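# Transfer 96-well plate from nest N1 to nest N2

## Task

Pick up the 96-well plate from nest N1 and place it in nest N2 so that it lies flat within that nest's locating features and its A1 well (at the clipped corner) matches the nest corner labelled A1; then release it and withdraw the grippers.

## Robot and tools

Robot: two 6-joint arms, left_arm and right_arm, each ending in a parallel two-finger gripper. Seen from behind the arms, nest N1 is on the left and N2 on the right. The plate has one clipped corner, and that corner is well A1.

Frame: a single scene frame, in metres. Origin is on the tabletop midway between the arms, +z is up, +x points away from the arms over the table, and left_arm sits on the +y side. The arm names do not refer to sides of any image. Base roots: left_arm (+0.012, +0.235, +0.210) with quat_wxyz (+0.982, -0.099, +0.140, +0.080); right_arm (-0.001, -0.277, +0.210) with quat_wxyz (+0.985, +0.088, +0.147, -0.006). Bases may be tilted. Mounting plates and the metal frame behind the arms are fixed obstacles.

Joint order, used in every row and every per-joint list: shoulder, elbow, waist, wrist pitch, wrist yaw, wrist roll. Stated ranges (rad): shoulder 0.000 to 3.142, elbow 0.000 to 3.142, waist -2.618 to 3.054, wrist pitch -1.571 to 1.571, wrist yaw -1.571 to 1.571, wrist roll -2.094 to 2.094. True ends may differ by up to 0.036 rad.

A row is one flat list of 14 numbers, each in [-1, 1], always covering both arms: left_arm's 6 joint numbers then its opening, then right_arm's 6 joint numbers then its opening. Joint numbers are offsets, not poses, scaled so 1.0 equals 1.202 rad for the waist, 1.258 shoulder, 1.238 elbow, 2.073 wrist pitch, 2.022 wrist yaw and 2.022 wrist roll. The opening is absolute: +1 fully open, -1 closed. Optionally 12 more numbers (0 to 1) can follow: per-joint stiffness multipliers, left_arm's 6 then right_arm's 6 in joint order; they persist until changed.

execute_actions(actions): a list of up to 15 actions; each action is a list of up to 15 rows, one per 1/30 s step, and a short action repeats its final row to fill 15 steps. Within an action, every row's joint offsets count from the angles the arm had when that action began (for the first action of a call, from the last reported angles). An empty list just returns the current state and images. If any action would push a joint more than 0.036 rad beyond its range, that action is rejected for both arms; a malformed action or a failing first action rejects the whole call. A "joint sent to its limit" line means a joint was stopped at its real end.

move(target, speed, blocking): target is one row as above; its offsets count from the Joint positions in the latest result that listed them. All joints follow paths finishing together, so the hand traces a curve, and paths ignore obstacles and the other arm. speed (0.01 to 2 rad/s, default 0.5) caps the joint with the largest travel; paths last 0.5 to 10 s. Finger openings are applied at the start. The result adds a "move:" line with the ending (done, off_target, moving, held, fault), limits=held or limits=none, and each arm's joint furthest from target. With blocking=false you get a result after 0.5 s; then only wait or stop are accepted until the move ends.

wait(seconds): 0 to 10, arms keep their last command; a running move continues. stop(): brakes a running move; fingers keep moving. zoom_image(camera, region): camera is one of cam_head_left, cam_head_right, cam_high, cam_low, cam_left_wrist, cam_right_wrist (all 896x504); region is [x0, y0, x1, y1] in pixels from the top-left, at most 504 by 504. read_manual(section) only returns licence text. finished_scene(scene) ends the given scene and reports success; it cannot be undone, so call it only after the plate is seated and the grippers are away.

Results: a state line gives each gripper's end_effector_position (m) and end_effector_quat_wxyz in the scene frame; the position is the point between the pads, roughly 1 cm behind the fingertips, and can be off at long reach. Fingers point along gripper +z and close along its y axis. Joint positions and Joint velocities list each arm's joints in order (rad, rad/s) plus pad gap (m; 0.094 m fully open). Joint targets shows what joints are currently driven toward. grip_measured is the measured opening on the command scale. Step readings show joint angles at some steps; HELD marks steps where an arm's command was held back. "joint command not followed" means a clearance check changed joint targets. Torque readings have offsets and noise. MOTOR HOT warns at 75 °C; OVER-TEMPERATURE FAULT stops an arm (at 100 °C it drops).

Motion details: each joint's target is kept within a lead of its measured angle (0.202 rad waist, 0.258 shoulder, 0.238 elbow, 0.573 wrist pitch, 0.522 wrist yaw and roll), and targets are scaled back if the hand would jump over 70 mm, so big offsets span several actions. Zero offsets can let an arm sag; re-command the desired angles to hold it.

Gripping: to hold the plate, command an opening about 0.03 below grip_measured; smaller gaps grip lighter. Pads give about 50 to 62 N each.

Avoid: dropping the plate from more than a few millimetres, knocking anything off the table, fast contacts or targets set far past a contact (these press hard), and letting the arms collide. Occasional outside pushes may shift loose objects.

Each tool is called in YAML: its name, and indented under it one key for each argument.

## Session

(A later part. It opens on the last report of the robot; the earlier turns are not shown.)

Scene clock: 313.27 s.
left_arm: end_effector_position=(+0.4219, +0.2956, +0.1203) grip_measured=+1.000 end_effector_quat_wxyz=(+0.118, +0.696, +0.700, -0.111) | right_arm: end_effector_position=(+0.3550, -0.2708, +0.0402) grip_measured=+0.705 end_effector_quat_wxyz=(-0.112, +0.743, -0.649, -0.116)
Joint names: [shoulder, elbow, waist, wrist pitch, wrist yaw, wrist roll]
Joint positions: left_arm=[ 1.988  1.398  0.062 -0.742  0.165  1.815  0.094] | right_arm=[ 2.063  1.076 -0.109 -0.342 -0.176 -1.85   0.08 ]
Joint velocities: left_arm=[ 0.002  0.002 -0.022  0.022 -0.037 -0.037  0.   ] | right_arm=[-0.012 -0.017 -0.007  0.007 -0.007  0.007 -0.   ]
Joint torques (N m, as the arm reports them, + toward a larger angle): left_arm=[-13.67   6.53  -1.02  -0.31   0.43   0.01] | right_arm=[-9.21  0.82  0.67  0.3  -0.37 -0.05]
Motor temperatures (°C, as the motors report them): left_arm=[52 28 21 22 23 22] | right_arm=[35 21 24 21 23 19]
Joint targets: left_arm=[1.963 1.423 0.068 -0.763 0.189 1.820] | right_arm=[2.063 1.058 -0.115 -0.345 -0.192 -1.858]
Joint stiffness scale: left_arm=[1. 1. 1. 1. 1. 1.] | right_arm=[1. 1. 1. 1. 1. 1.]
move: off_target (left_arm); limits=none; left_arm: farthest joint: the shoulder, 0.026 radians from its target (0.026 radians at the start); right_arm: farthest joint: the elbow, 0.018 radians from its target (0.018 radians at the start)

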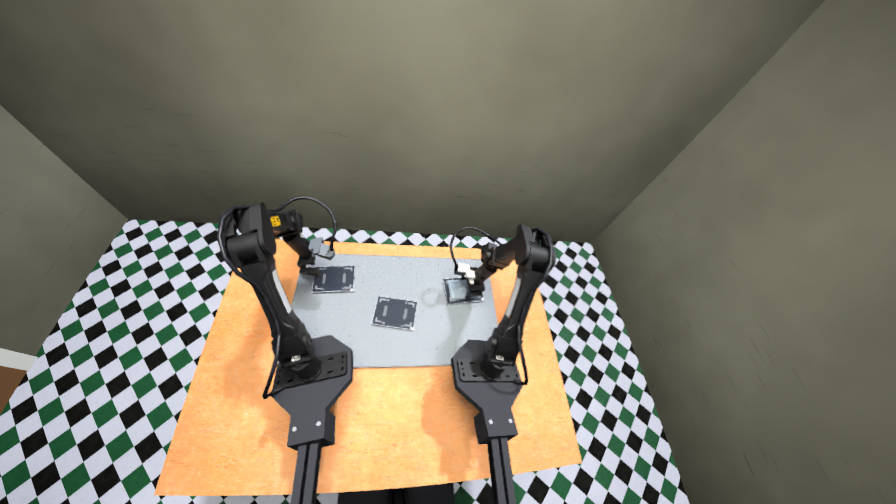

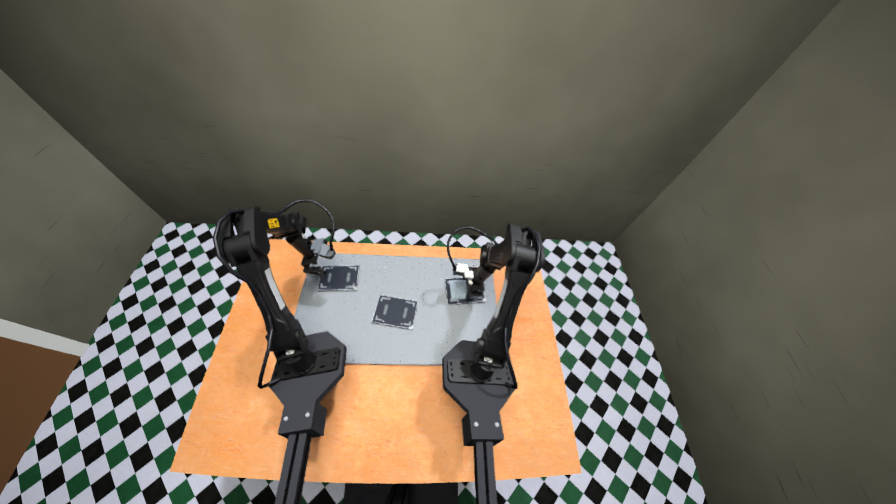

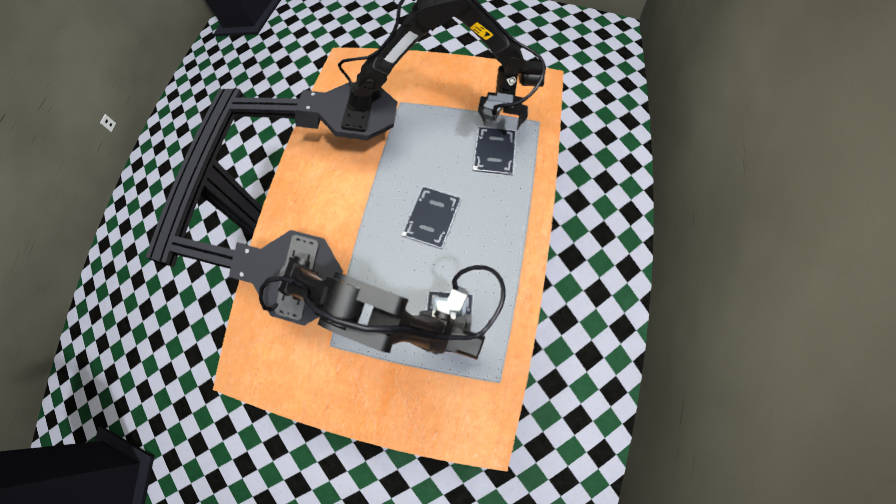

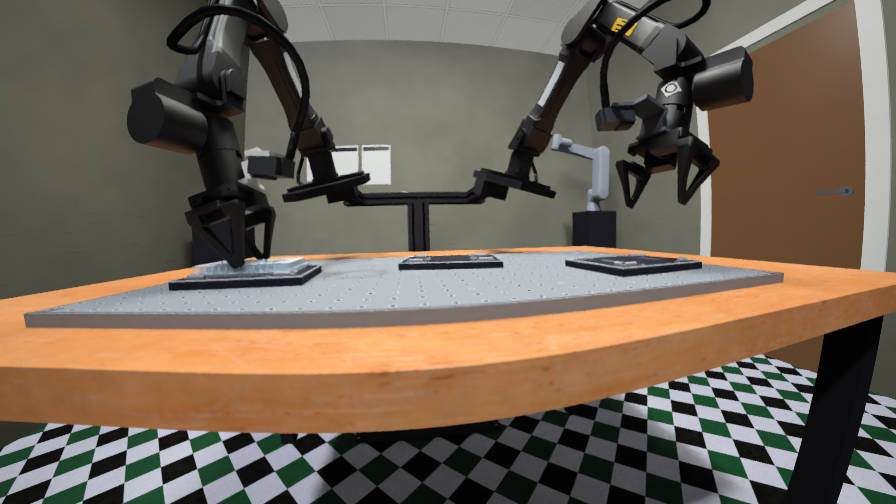

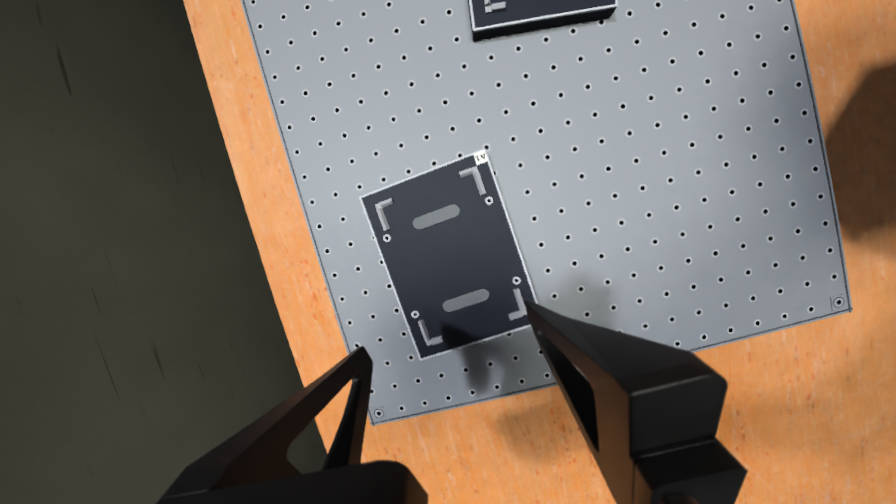

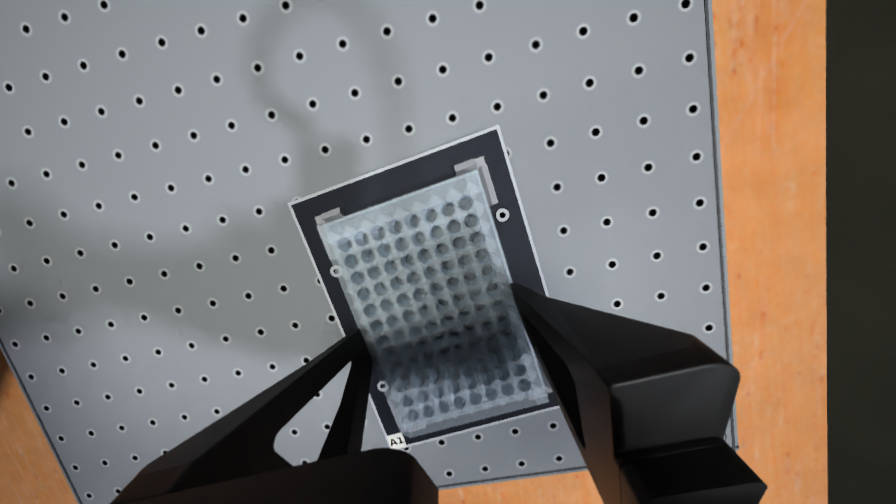

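move:
  target: [-0.02,0.02,0.005,-0.0106,0.012,0.003,1, 0,-0.0145,-0.005,0,-0.0074,-0.004,0.672]
  speed: 0.1

Scene clock: 317.70 s.
left_arm: end_effector_position=(+0.4218, +0.2955, +0.1203) grip_measured=+1.000 end_effector_quat_wxyz=(+0.118, +0.696, +0.699, -0.111) | right_arm: end_effector_position=(+0.3550, -0.2709, +0.0402) grip_measured=+0.694 end_effector_quat_wxyz=(-0.111, +0.743, -0.649, -0.116)
Joint names: [shoulder, elbow, waist, wrist pitch, wrist yaw, wrist roll]
Joint positions: left_arm=[ 1.988  1.398  0.062 -0.742  0.165  1.815  0.094] | right_arm=[ 2.063  1.076 -0.109 -0.342 -0.175 -1.85   0.08 ]
Joint velocities: left_arm=[-0.002  0.017 -0.002 -0.037  0.022 -0.037  0.   ] | right_arm=[ 0.022  0.007 -0.022  0.022  0.081  0.007 -0.001]
Joint torques (N m, as the arm reports them, + toward a larger angle): left_arm=[-13.68   6.52  -1.02  -0.33   0.43   0.03] | right_arm=[-9.23  0.8   0.67  0.33 -0.35 -0.05]
Motor temperatures (°C, as the motors report them): left_arm=[52 28 21 22 23 22] | right_arm=[36 21 24 21 23 19]
Joint targets: left_arm=[1.963 1.423 0.068 -0.764 0.189 1.820] | right_arm=[2.063 1.058 -0.115 -0.342 -0.191 -1.858]
Joint stiffness scale: left_arm=[1. 1. 1. 1. 1. 1.] | right_arm=[1. 1. 1. 1. 1. 1.]
move: off_target (left_arm); limits=none; left_arm: farthest joint: the shoulder, 0.026 radians from its target (0.026 radians at the start); right_arm: farthest joint: the elbow, 0.018 radians from its target (0.018 radians at the start)

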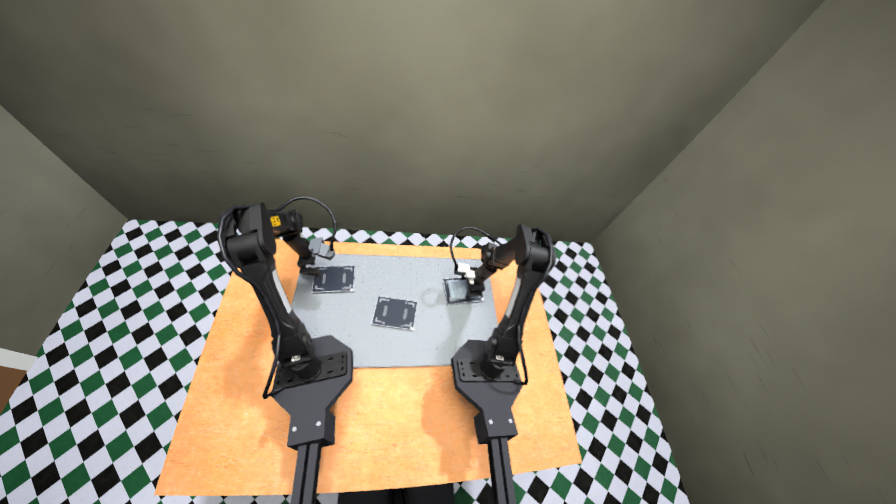

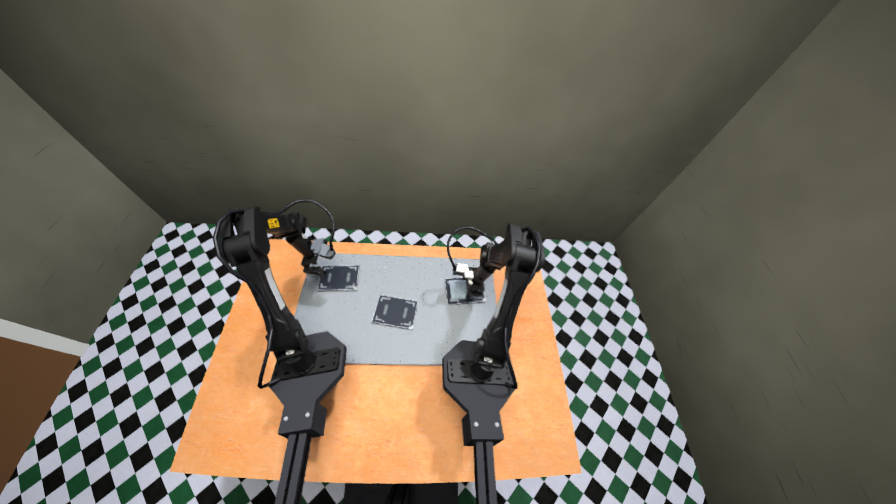

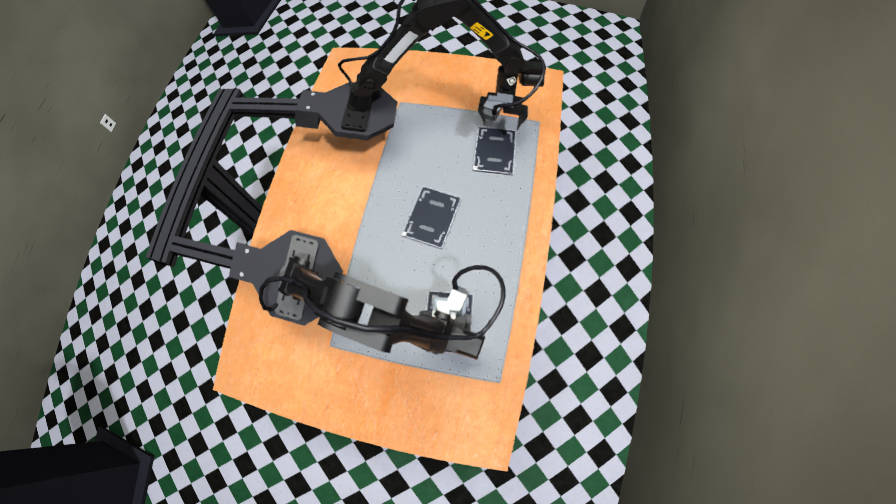

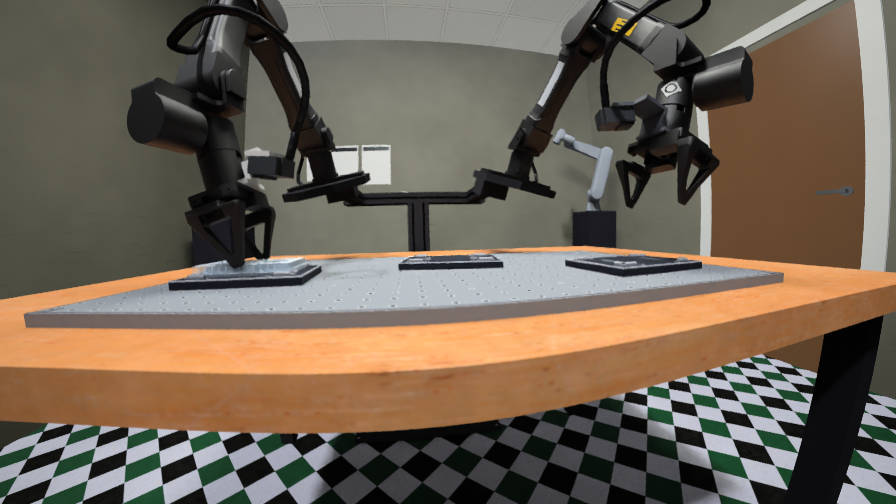

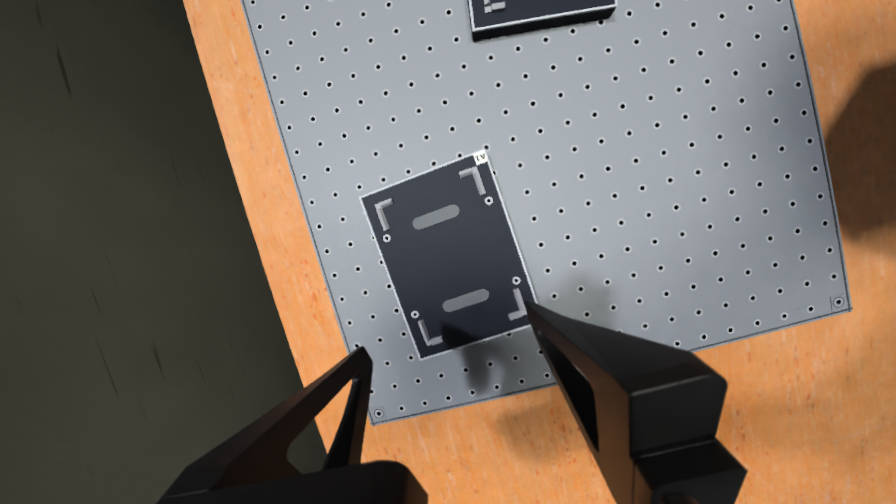

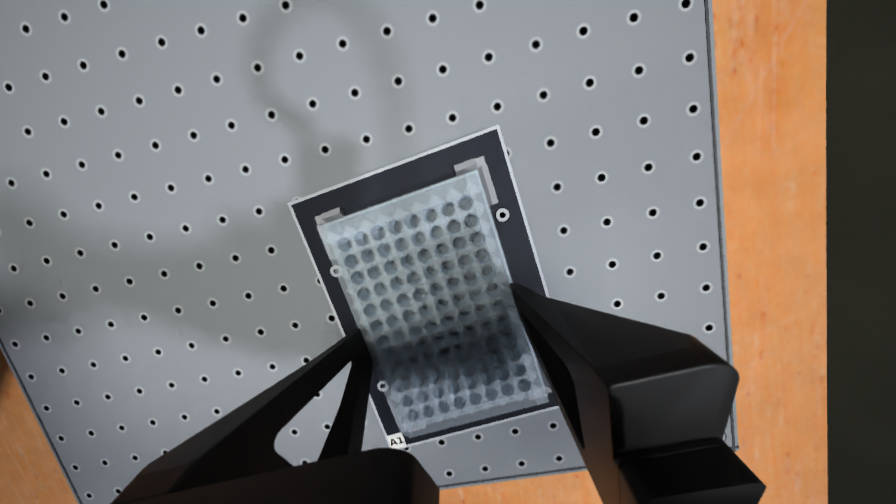

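wait:
  seconds: 0.5

zoom_image:
  camera: "cam_low"
  region: [190,230,310,290]

Scene clock: 322.80 s.
left_arm: end_effector_position=(+0.4218, +0.2955, +0.1203) grip_measured=+1.000 end_effector_quat_wxyz=(+0.118, +0.696, +0.699, -0.111) | right_arm: end_effector_position=(+0.3550, -0.2709, +0.0402) grip_measured=+0.694 end_effector_quat_wxyz=(-0.111, +0.743, -0.649, -0.116)
Joint names: [shoulder, elbow, waist, wrist pitch, wrist yaw, wrist roll]
Joint positions: left_arm=[ 1.988  1.398  0.062 -0.742  0.165  1.815  0.094] | right_arm=[ 2.063  1.076 -0.109 -0.342 -0.175 -1.85   0.08 ]
Joint velocities: left_arm=[ 0.007  0.017  0.002  0.081 -0.007 -0.007  0.   ] | right_arm=[-0.007  0.007 -0.017 -0.037  0.007  0.037 -0.   ]
Joint torques (N m, as the arm reports them, + toward a larger angle): left_arm=[-13.67   6.52  -1.03  -0.31   0.44   0.01] | right_arm=[-9.2   0.77  0.63  0.33 -0.35 -0.06]
Motor temperatures (°C, as the motors report them): left_arm=[52 28 21 22 23 22] | right_arm=[36 21 24 21 23 19]
Joint targets: left_arm=[1.963 1.423 0.068 -0.764 0.189 1.821] | right_arm=[2.063 1.058 -0.115 -0.342 -0.191 -1.858]
Joint stiffness scale: left_arm=[1. 1. 1. 1. 1. 1.] | right_arm=[1. 1. 1. 1. 1. 1.]
wait: 0.50 s; at rest from the start

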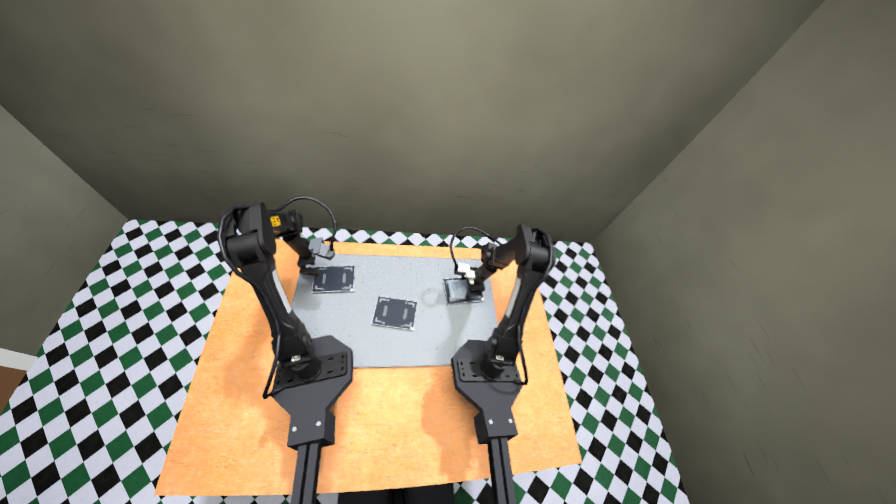

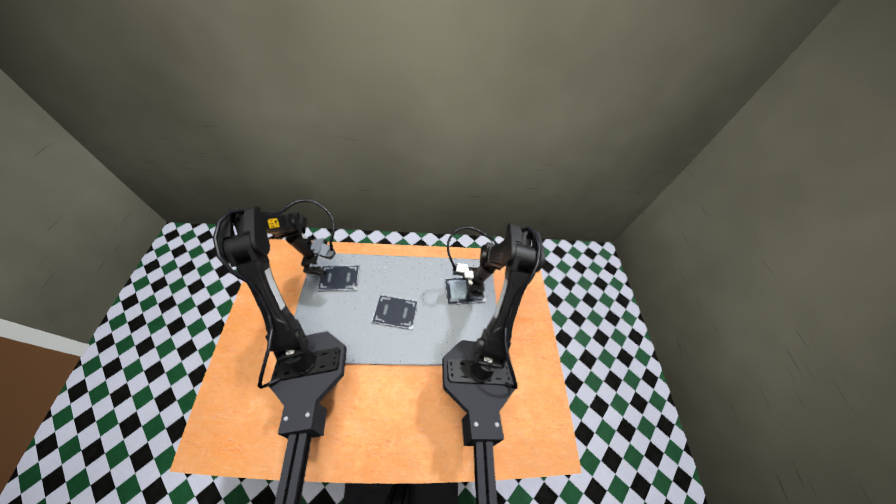

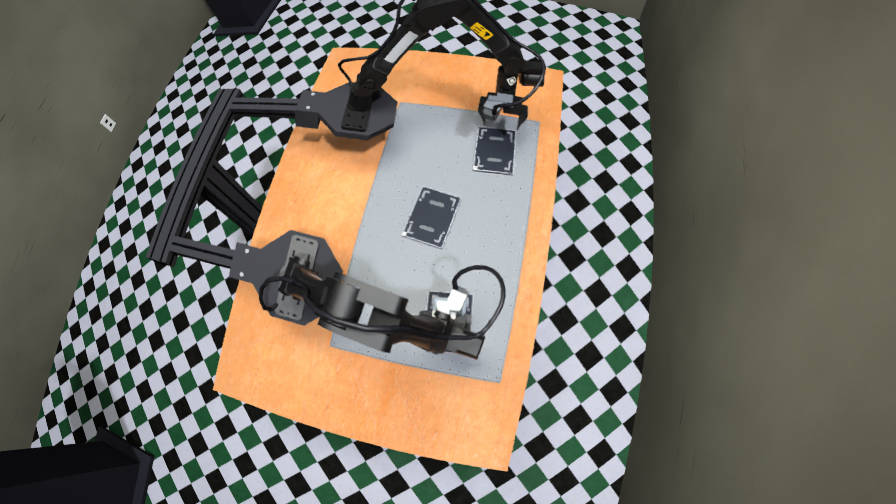

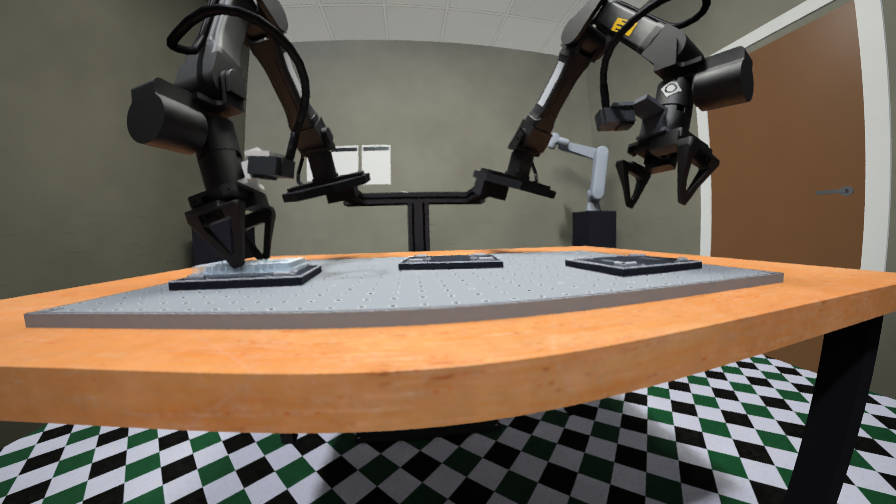

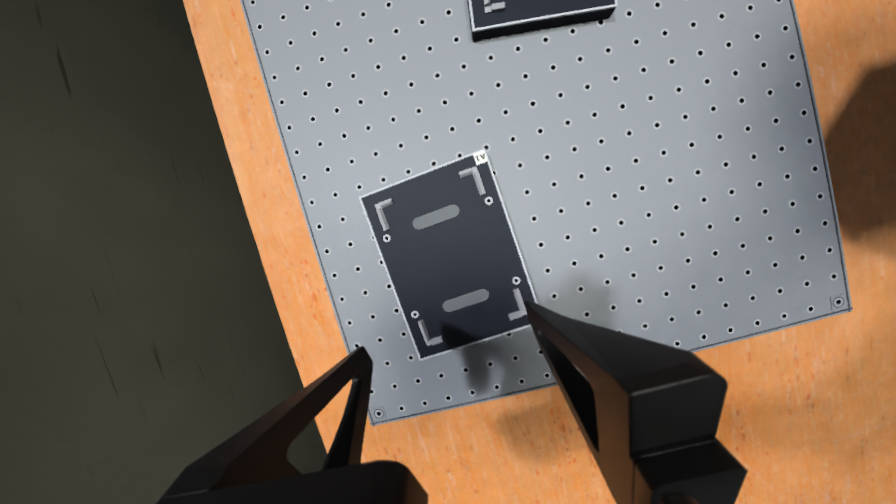

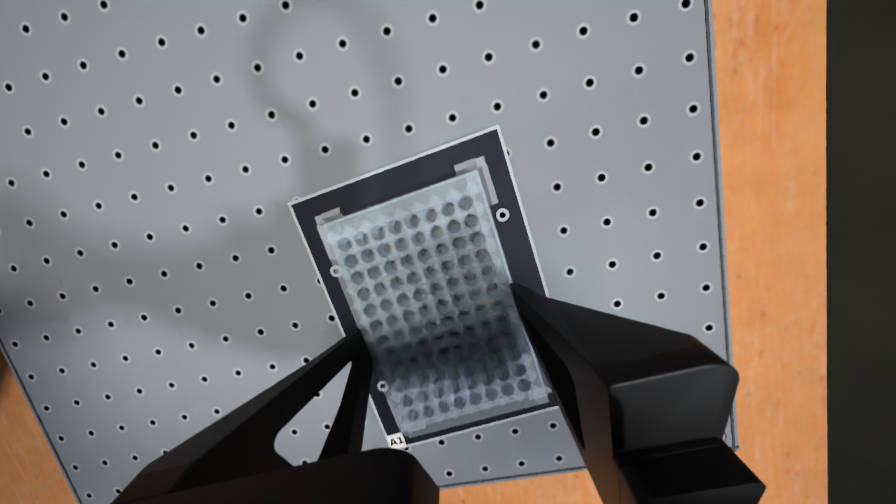

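Region (190, 230, 310, 290) of cam_low's 896x504 image, scaled by 4.200, with more detail than that image has.

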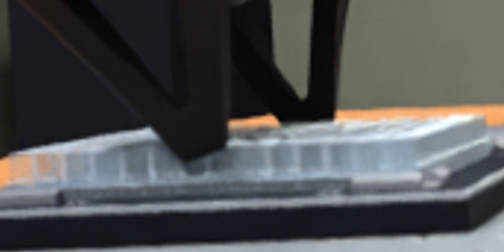

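move:
  target: [-0.02,0.02,0.005,-0.0106,0.012,0.003,1, 0.019,-0.0145,-0.005,0.01,-0.0074,-0.004,1]
  speed: 0.02

zoom_image:
  camera: "cam_low"
  region: [190,230,310,290]

Scene clock: 360.77 s.
left_arm: end_effector_position=(+0.4217, +0.2955, +0.1203) grip_measured=+1.000 end_effector_quat_wxyz=(+0.118, +0.696, +0.699, -0.112) | right_arm: end_effector_position=(+0.3536, -0.2703, +0.0352) grip_measured=+1.000 end_effector_quat_wxyz=(-0.110, +0.743, -0.649, -0.117)
Joint names: [shoulder, elbow, waist, wrist pitch, wrist yaw, wrist roll]
Joint positions: left_arm=[ 1.988  1.398  0.062 -0.743  0.165  1.816  0.094] | right_arm=[ 2.079  1.076 -0.109 -0.33  -0.174 -1.85   0.094]
Joint velocities: left_arm=[ 0.012  0.022  0.007  0.007  0.051 -0.007  0.   ] | right_arm=[ 0.017  0.007 -0.017  0.051 -0.066  0.007  0.   ]
Joint torques (N m, as the arm reports them, + toward a larger angle): left_arm=[-13.68   6.52  -1.02  -0.32   0.44   0.  ] | right_arm=[-8.62  0.67  0.68  0.41 -0.36 -0.05]
Motor temperatures (°C, as the motors report them): left_arm=[52 28 21 21 23 22] | right_arm=[37 21 24 21 23 19]
Joint targets: left_arm=[1.963 1.423 0.068 -0.765 0.189 1.821] | right_arm=[2.087 1.058 -0.115 -0.322 -0.191 -1.858]
Joint stiffness scale: left_arm=[1. 1. 1. 1. 1. 1.] | right_arm=[1. 1. 1. 1. 1. 1.]
move: off_target (left_arm); limits=none; left_arm: farthest joint: the shoulder, 0.026 radians from its target (0.026 radians at the start); right_arm: farthest joint: the elbow, 0.018 radians from its target (0.018 radians at the start)

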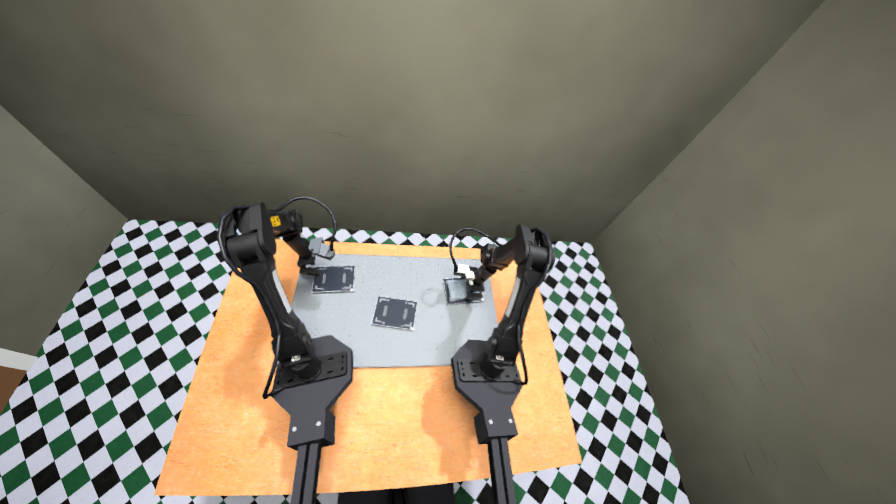

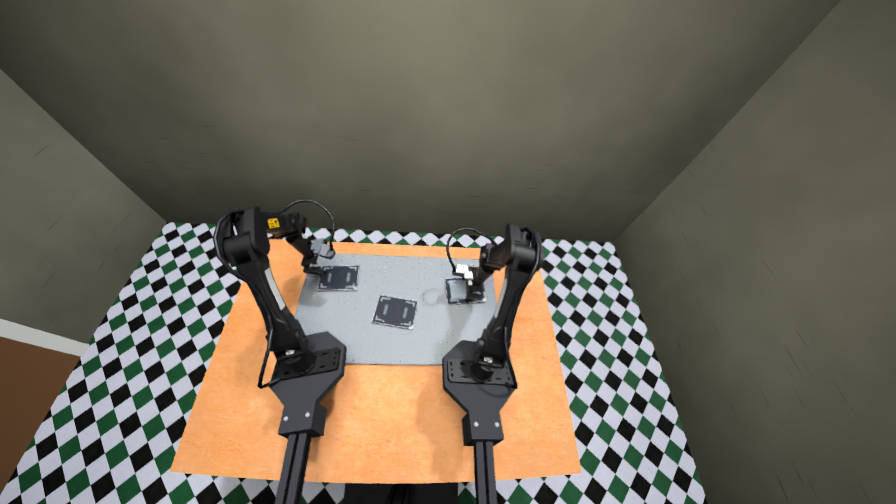

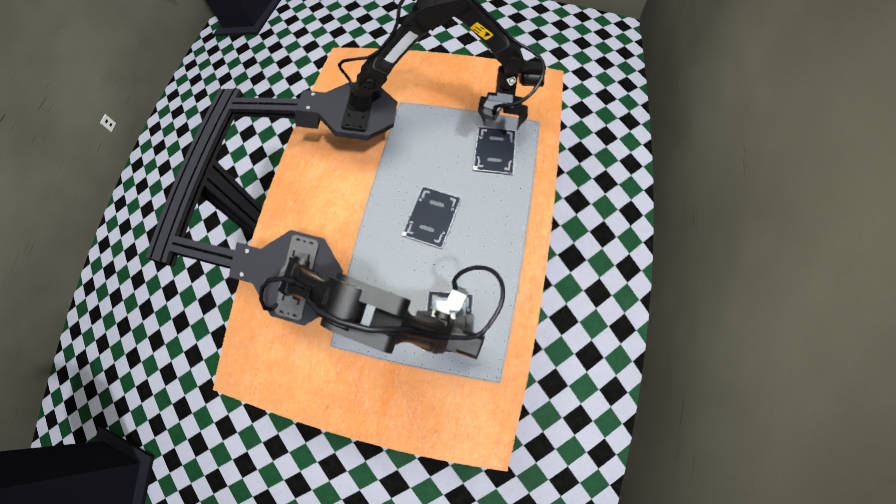

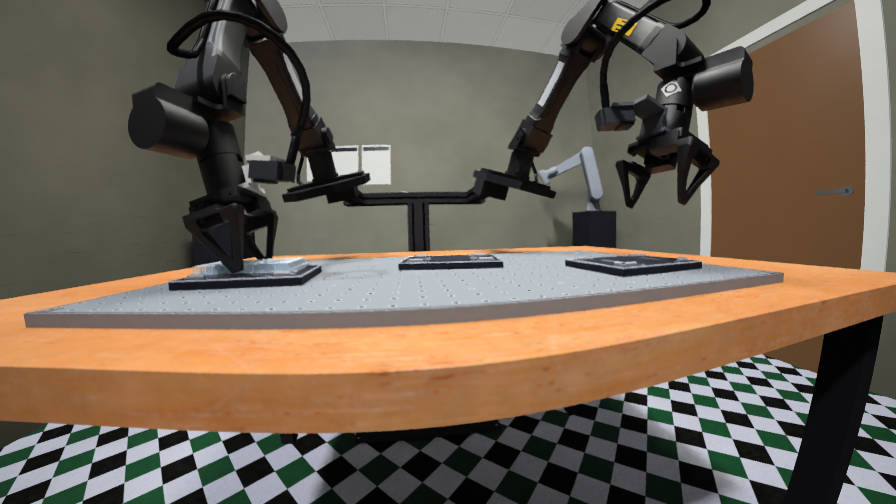

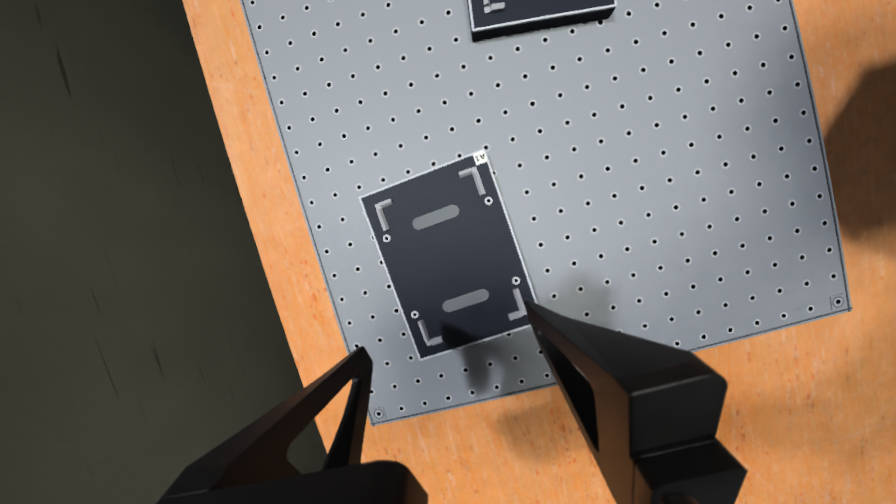

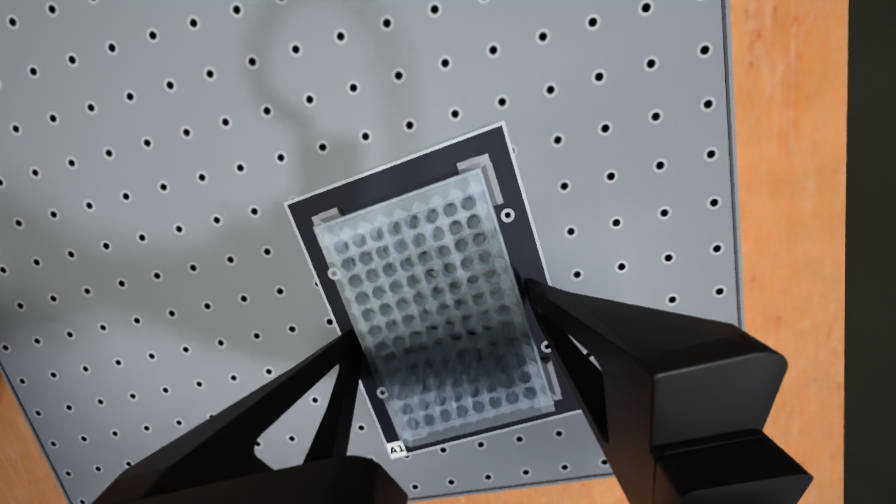

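Region (190, 230, 310, 290) of cam_low's 896x504 image, scaled by 4.200, with more detail than that image has.

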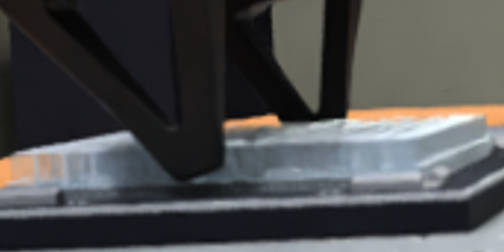

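move:
  target: [-0.02,0.02,0.005,-0.0106,0.012,0.003,1, 0,-0.0145,-0.005,0,-0.0074,-0.004,0.685]
  speed: 0.1

zoom_image:
  camera: "cam_low"
  region: [190,230,310,290]

Scene clock: 365.00 s.
left_arm: end_effector_position=(+0.4216, +0.2955, +0.1203) grip_measured=+1.000 end_effector_quat_wxyz=(+0.118, +0.696, +0.699, -0.112) | right_arm: end_effector_position=(+0.3545, -0.2705, +0.0351) grip_measured=+0.730 end_effector_quat_wxyz=(-0.111, +0.743, -0.649, -0.115)
Joint names: [shoulder, elbow, waist, wrist pitch, wrist yaw, wrist roll]
Joint positions: left_arm=[ 1.988  1.398  0.062 -0.743  0.165  1.817  0.094] | right_arm=[ 2.079  1.076 -0.109 -0.326 -0.173 -1.85   0.081]
Joint velocities: left_arm=[ 0.012 -0.007  0.007  0.037 -0.037 -0.022  0.   ] | right_arm=[ 0.017 -0.022 -0.012  0.007  0.022 -0.007 -0.001]
Joint torques (N m, as the arm reports them, + toward a larger angle): left_arm=[-13.67   6.52  -1.02  -0.31   0.43   0.  ] | right_arm=[-9.25  0.76  0.67  0.3  -0.35 -0.06]
Motor temperatures (°C, as the motors report them): left_arm=[52 28 21 21 23 22] | right_arm=[37 21 24 21 23 19]
Joint targets: left_arm=[1.963 1.423 0.068 -0.765 0.189 1.822] | right_arm=[2.079 1.058 -0.115 -0.329 -0.189 -1.858]
Joint stiffness scale: left_arm=[1. 1. 1. 1. 1. 1.] | right_arm=[1. 1. 1. 1. 1. 1.]
move: off_target (left_arm); limits=none; left_arm: farthest joint: the shoulder, 0.026 radians from its target (0.026 radians at the start); right_arm: farthest joint: the elbow, 0.018 radians from its target (0.018 radians at the start)

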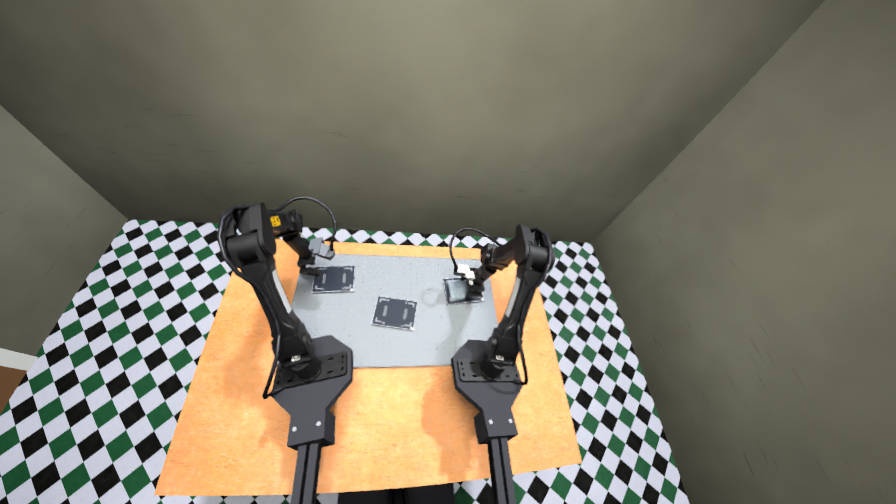

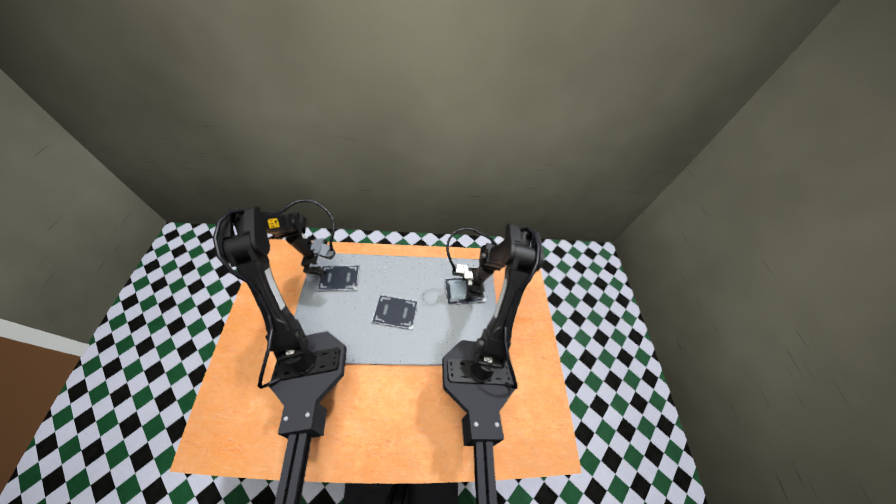

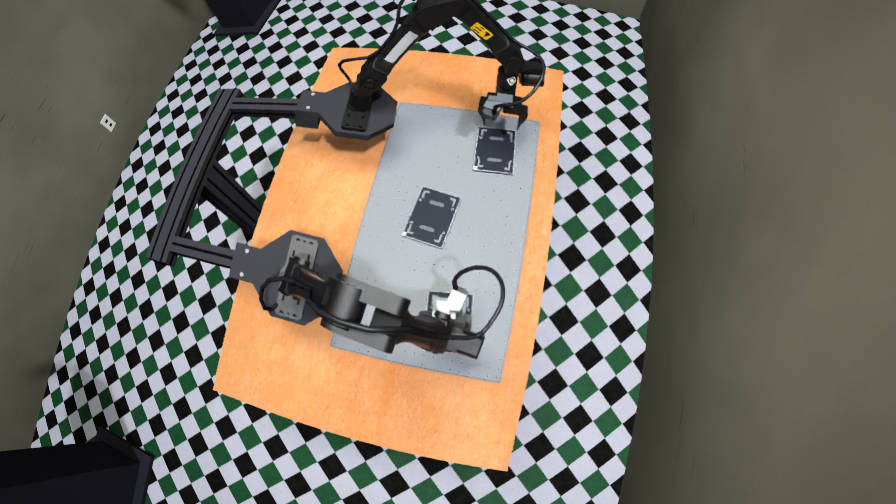

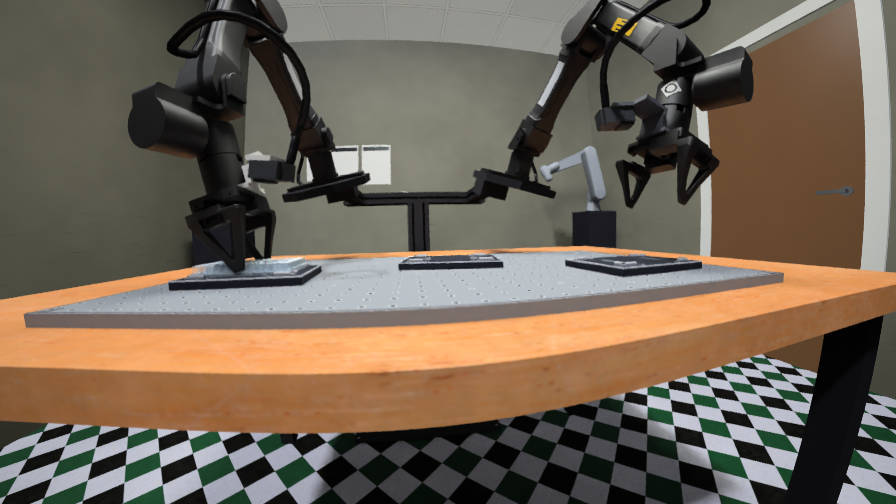

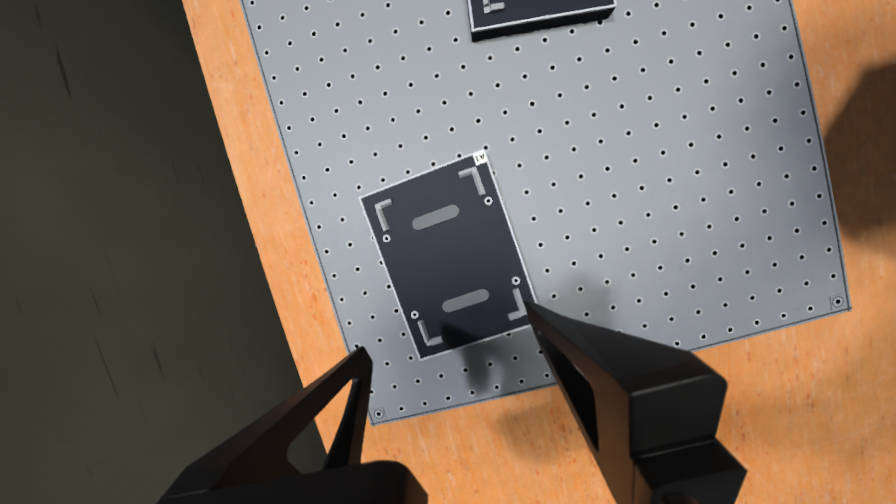

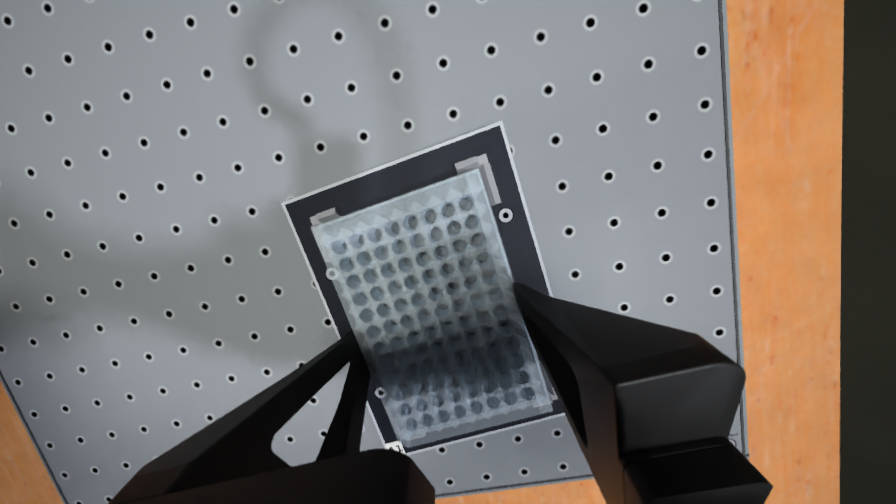

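Region (190, 230, 310, 290) of cam_low's 896x504 image, scaled by 4.200, with more detail than that image has.

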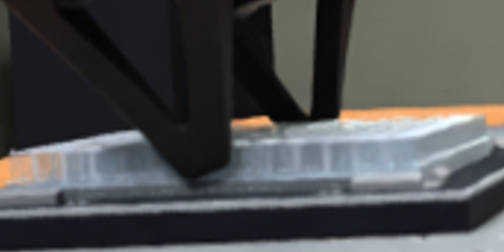

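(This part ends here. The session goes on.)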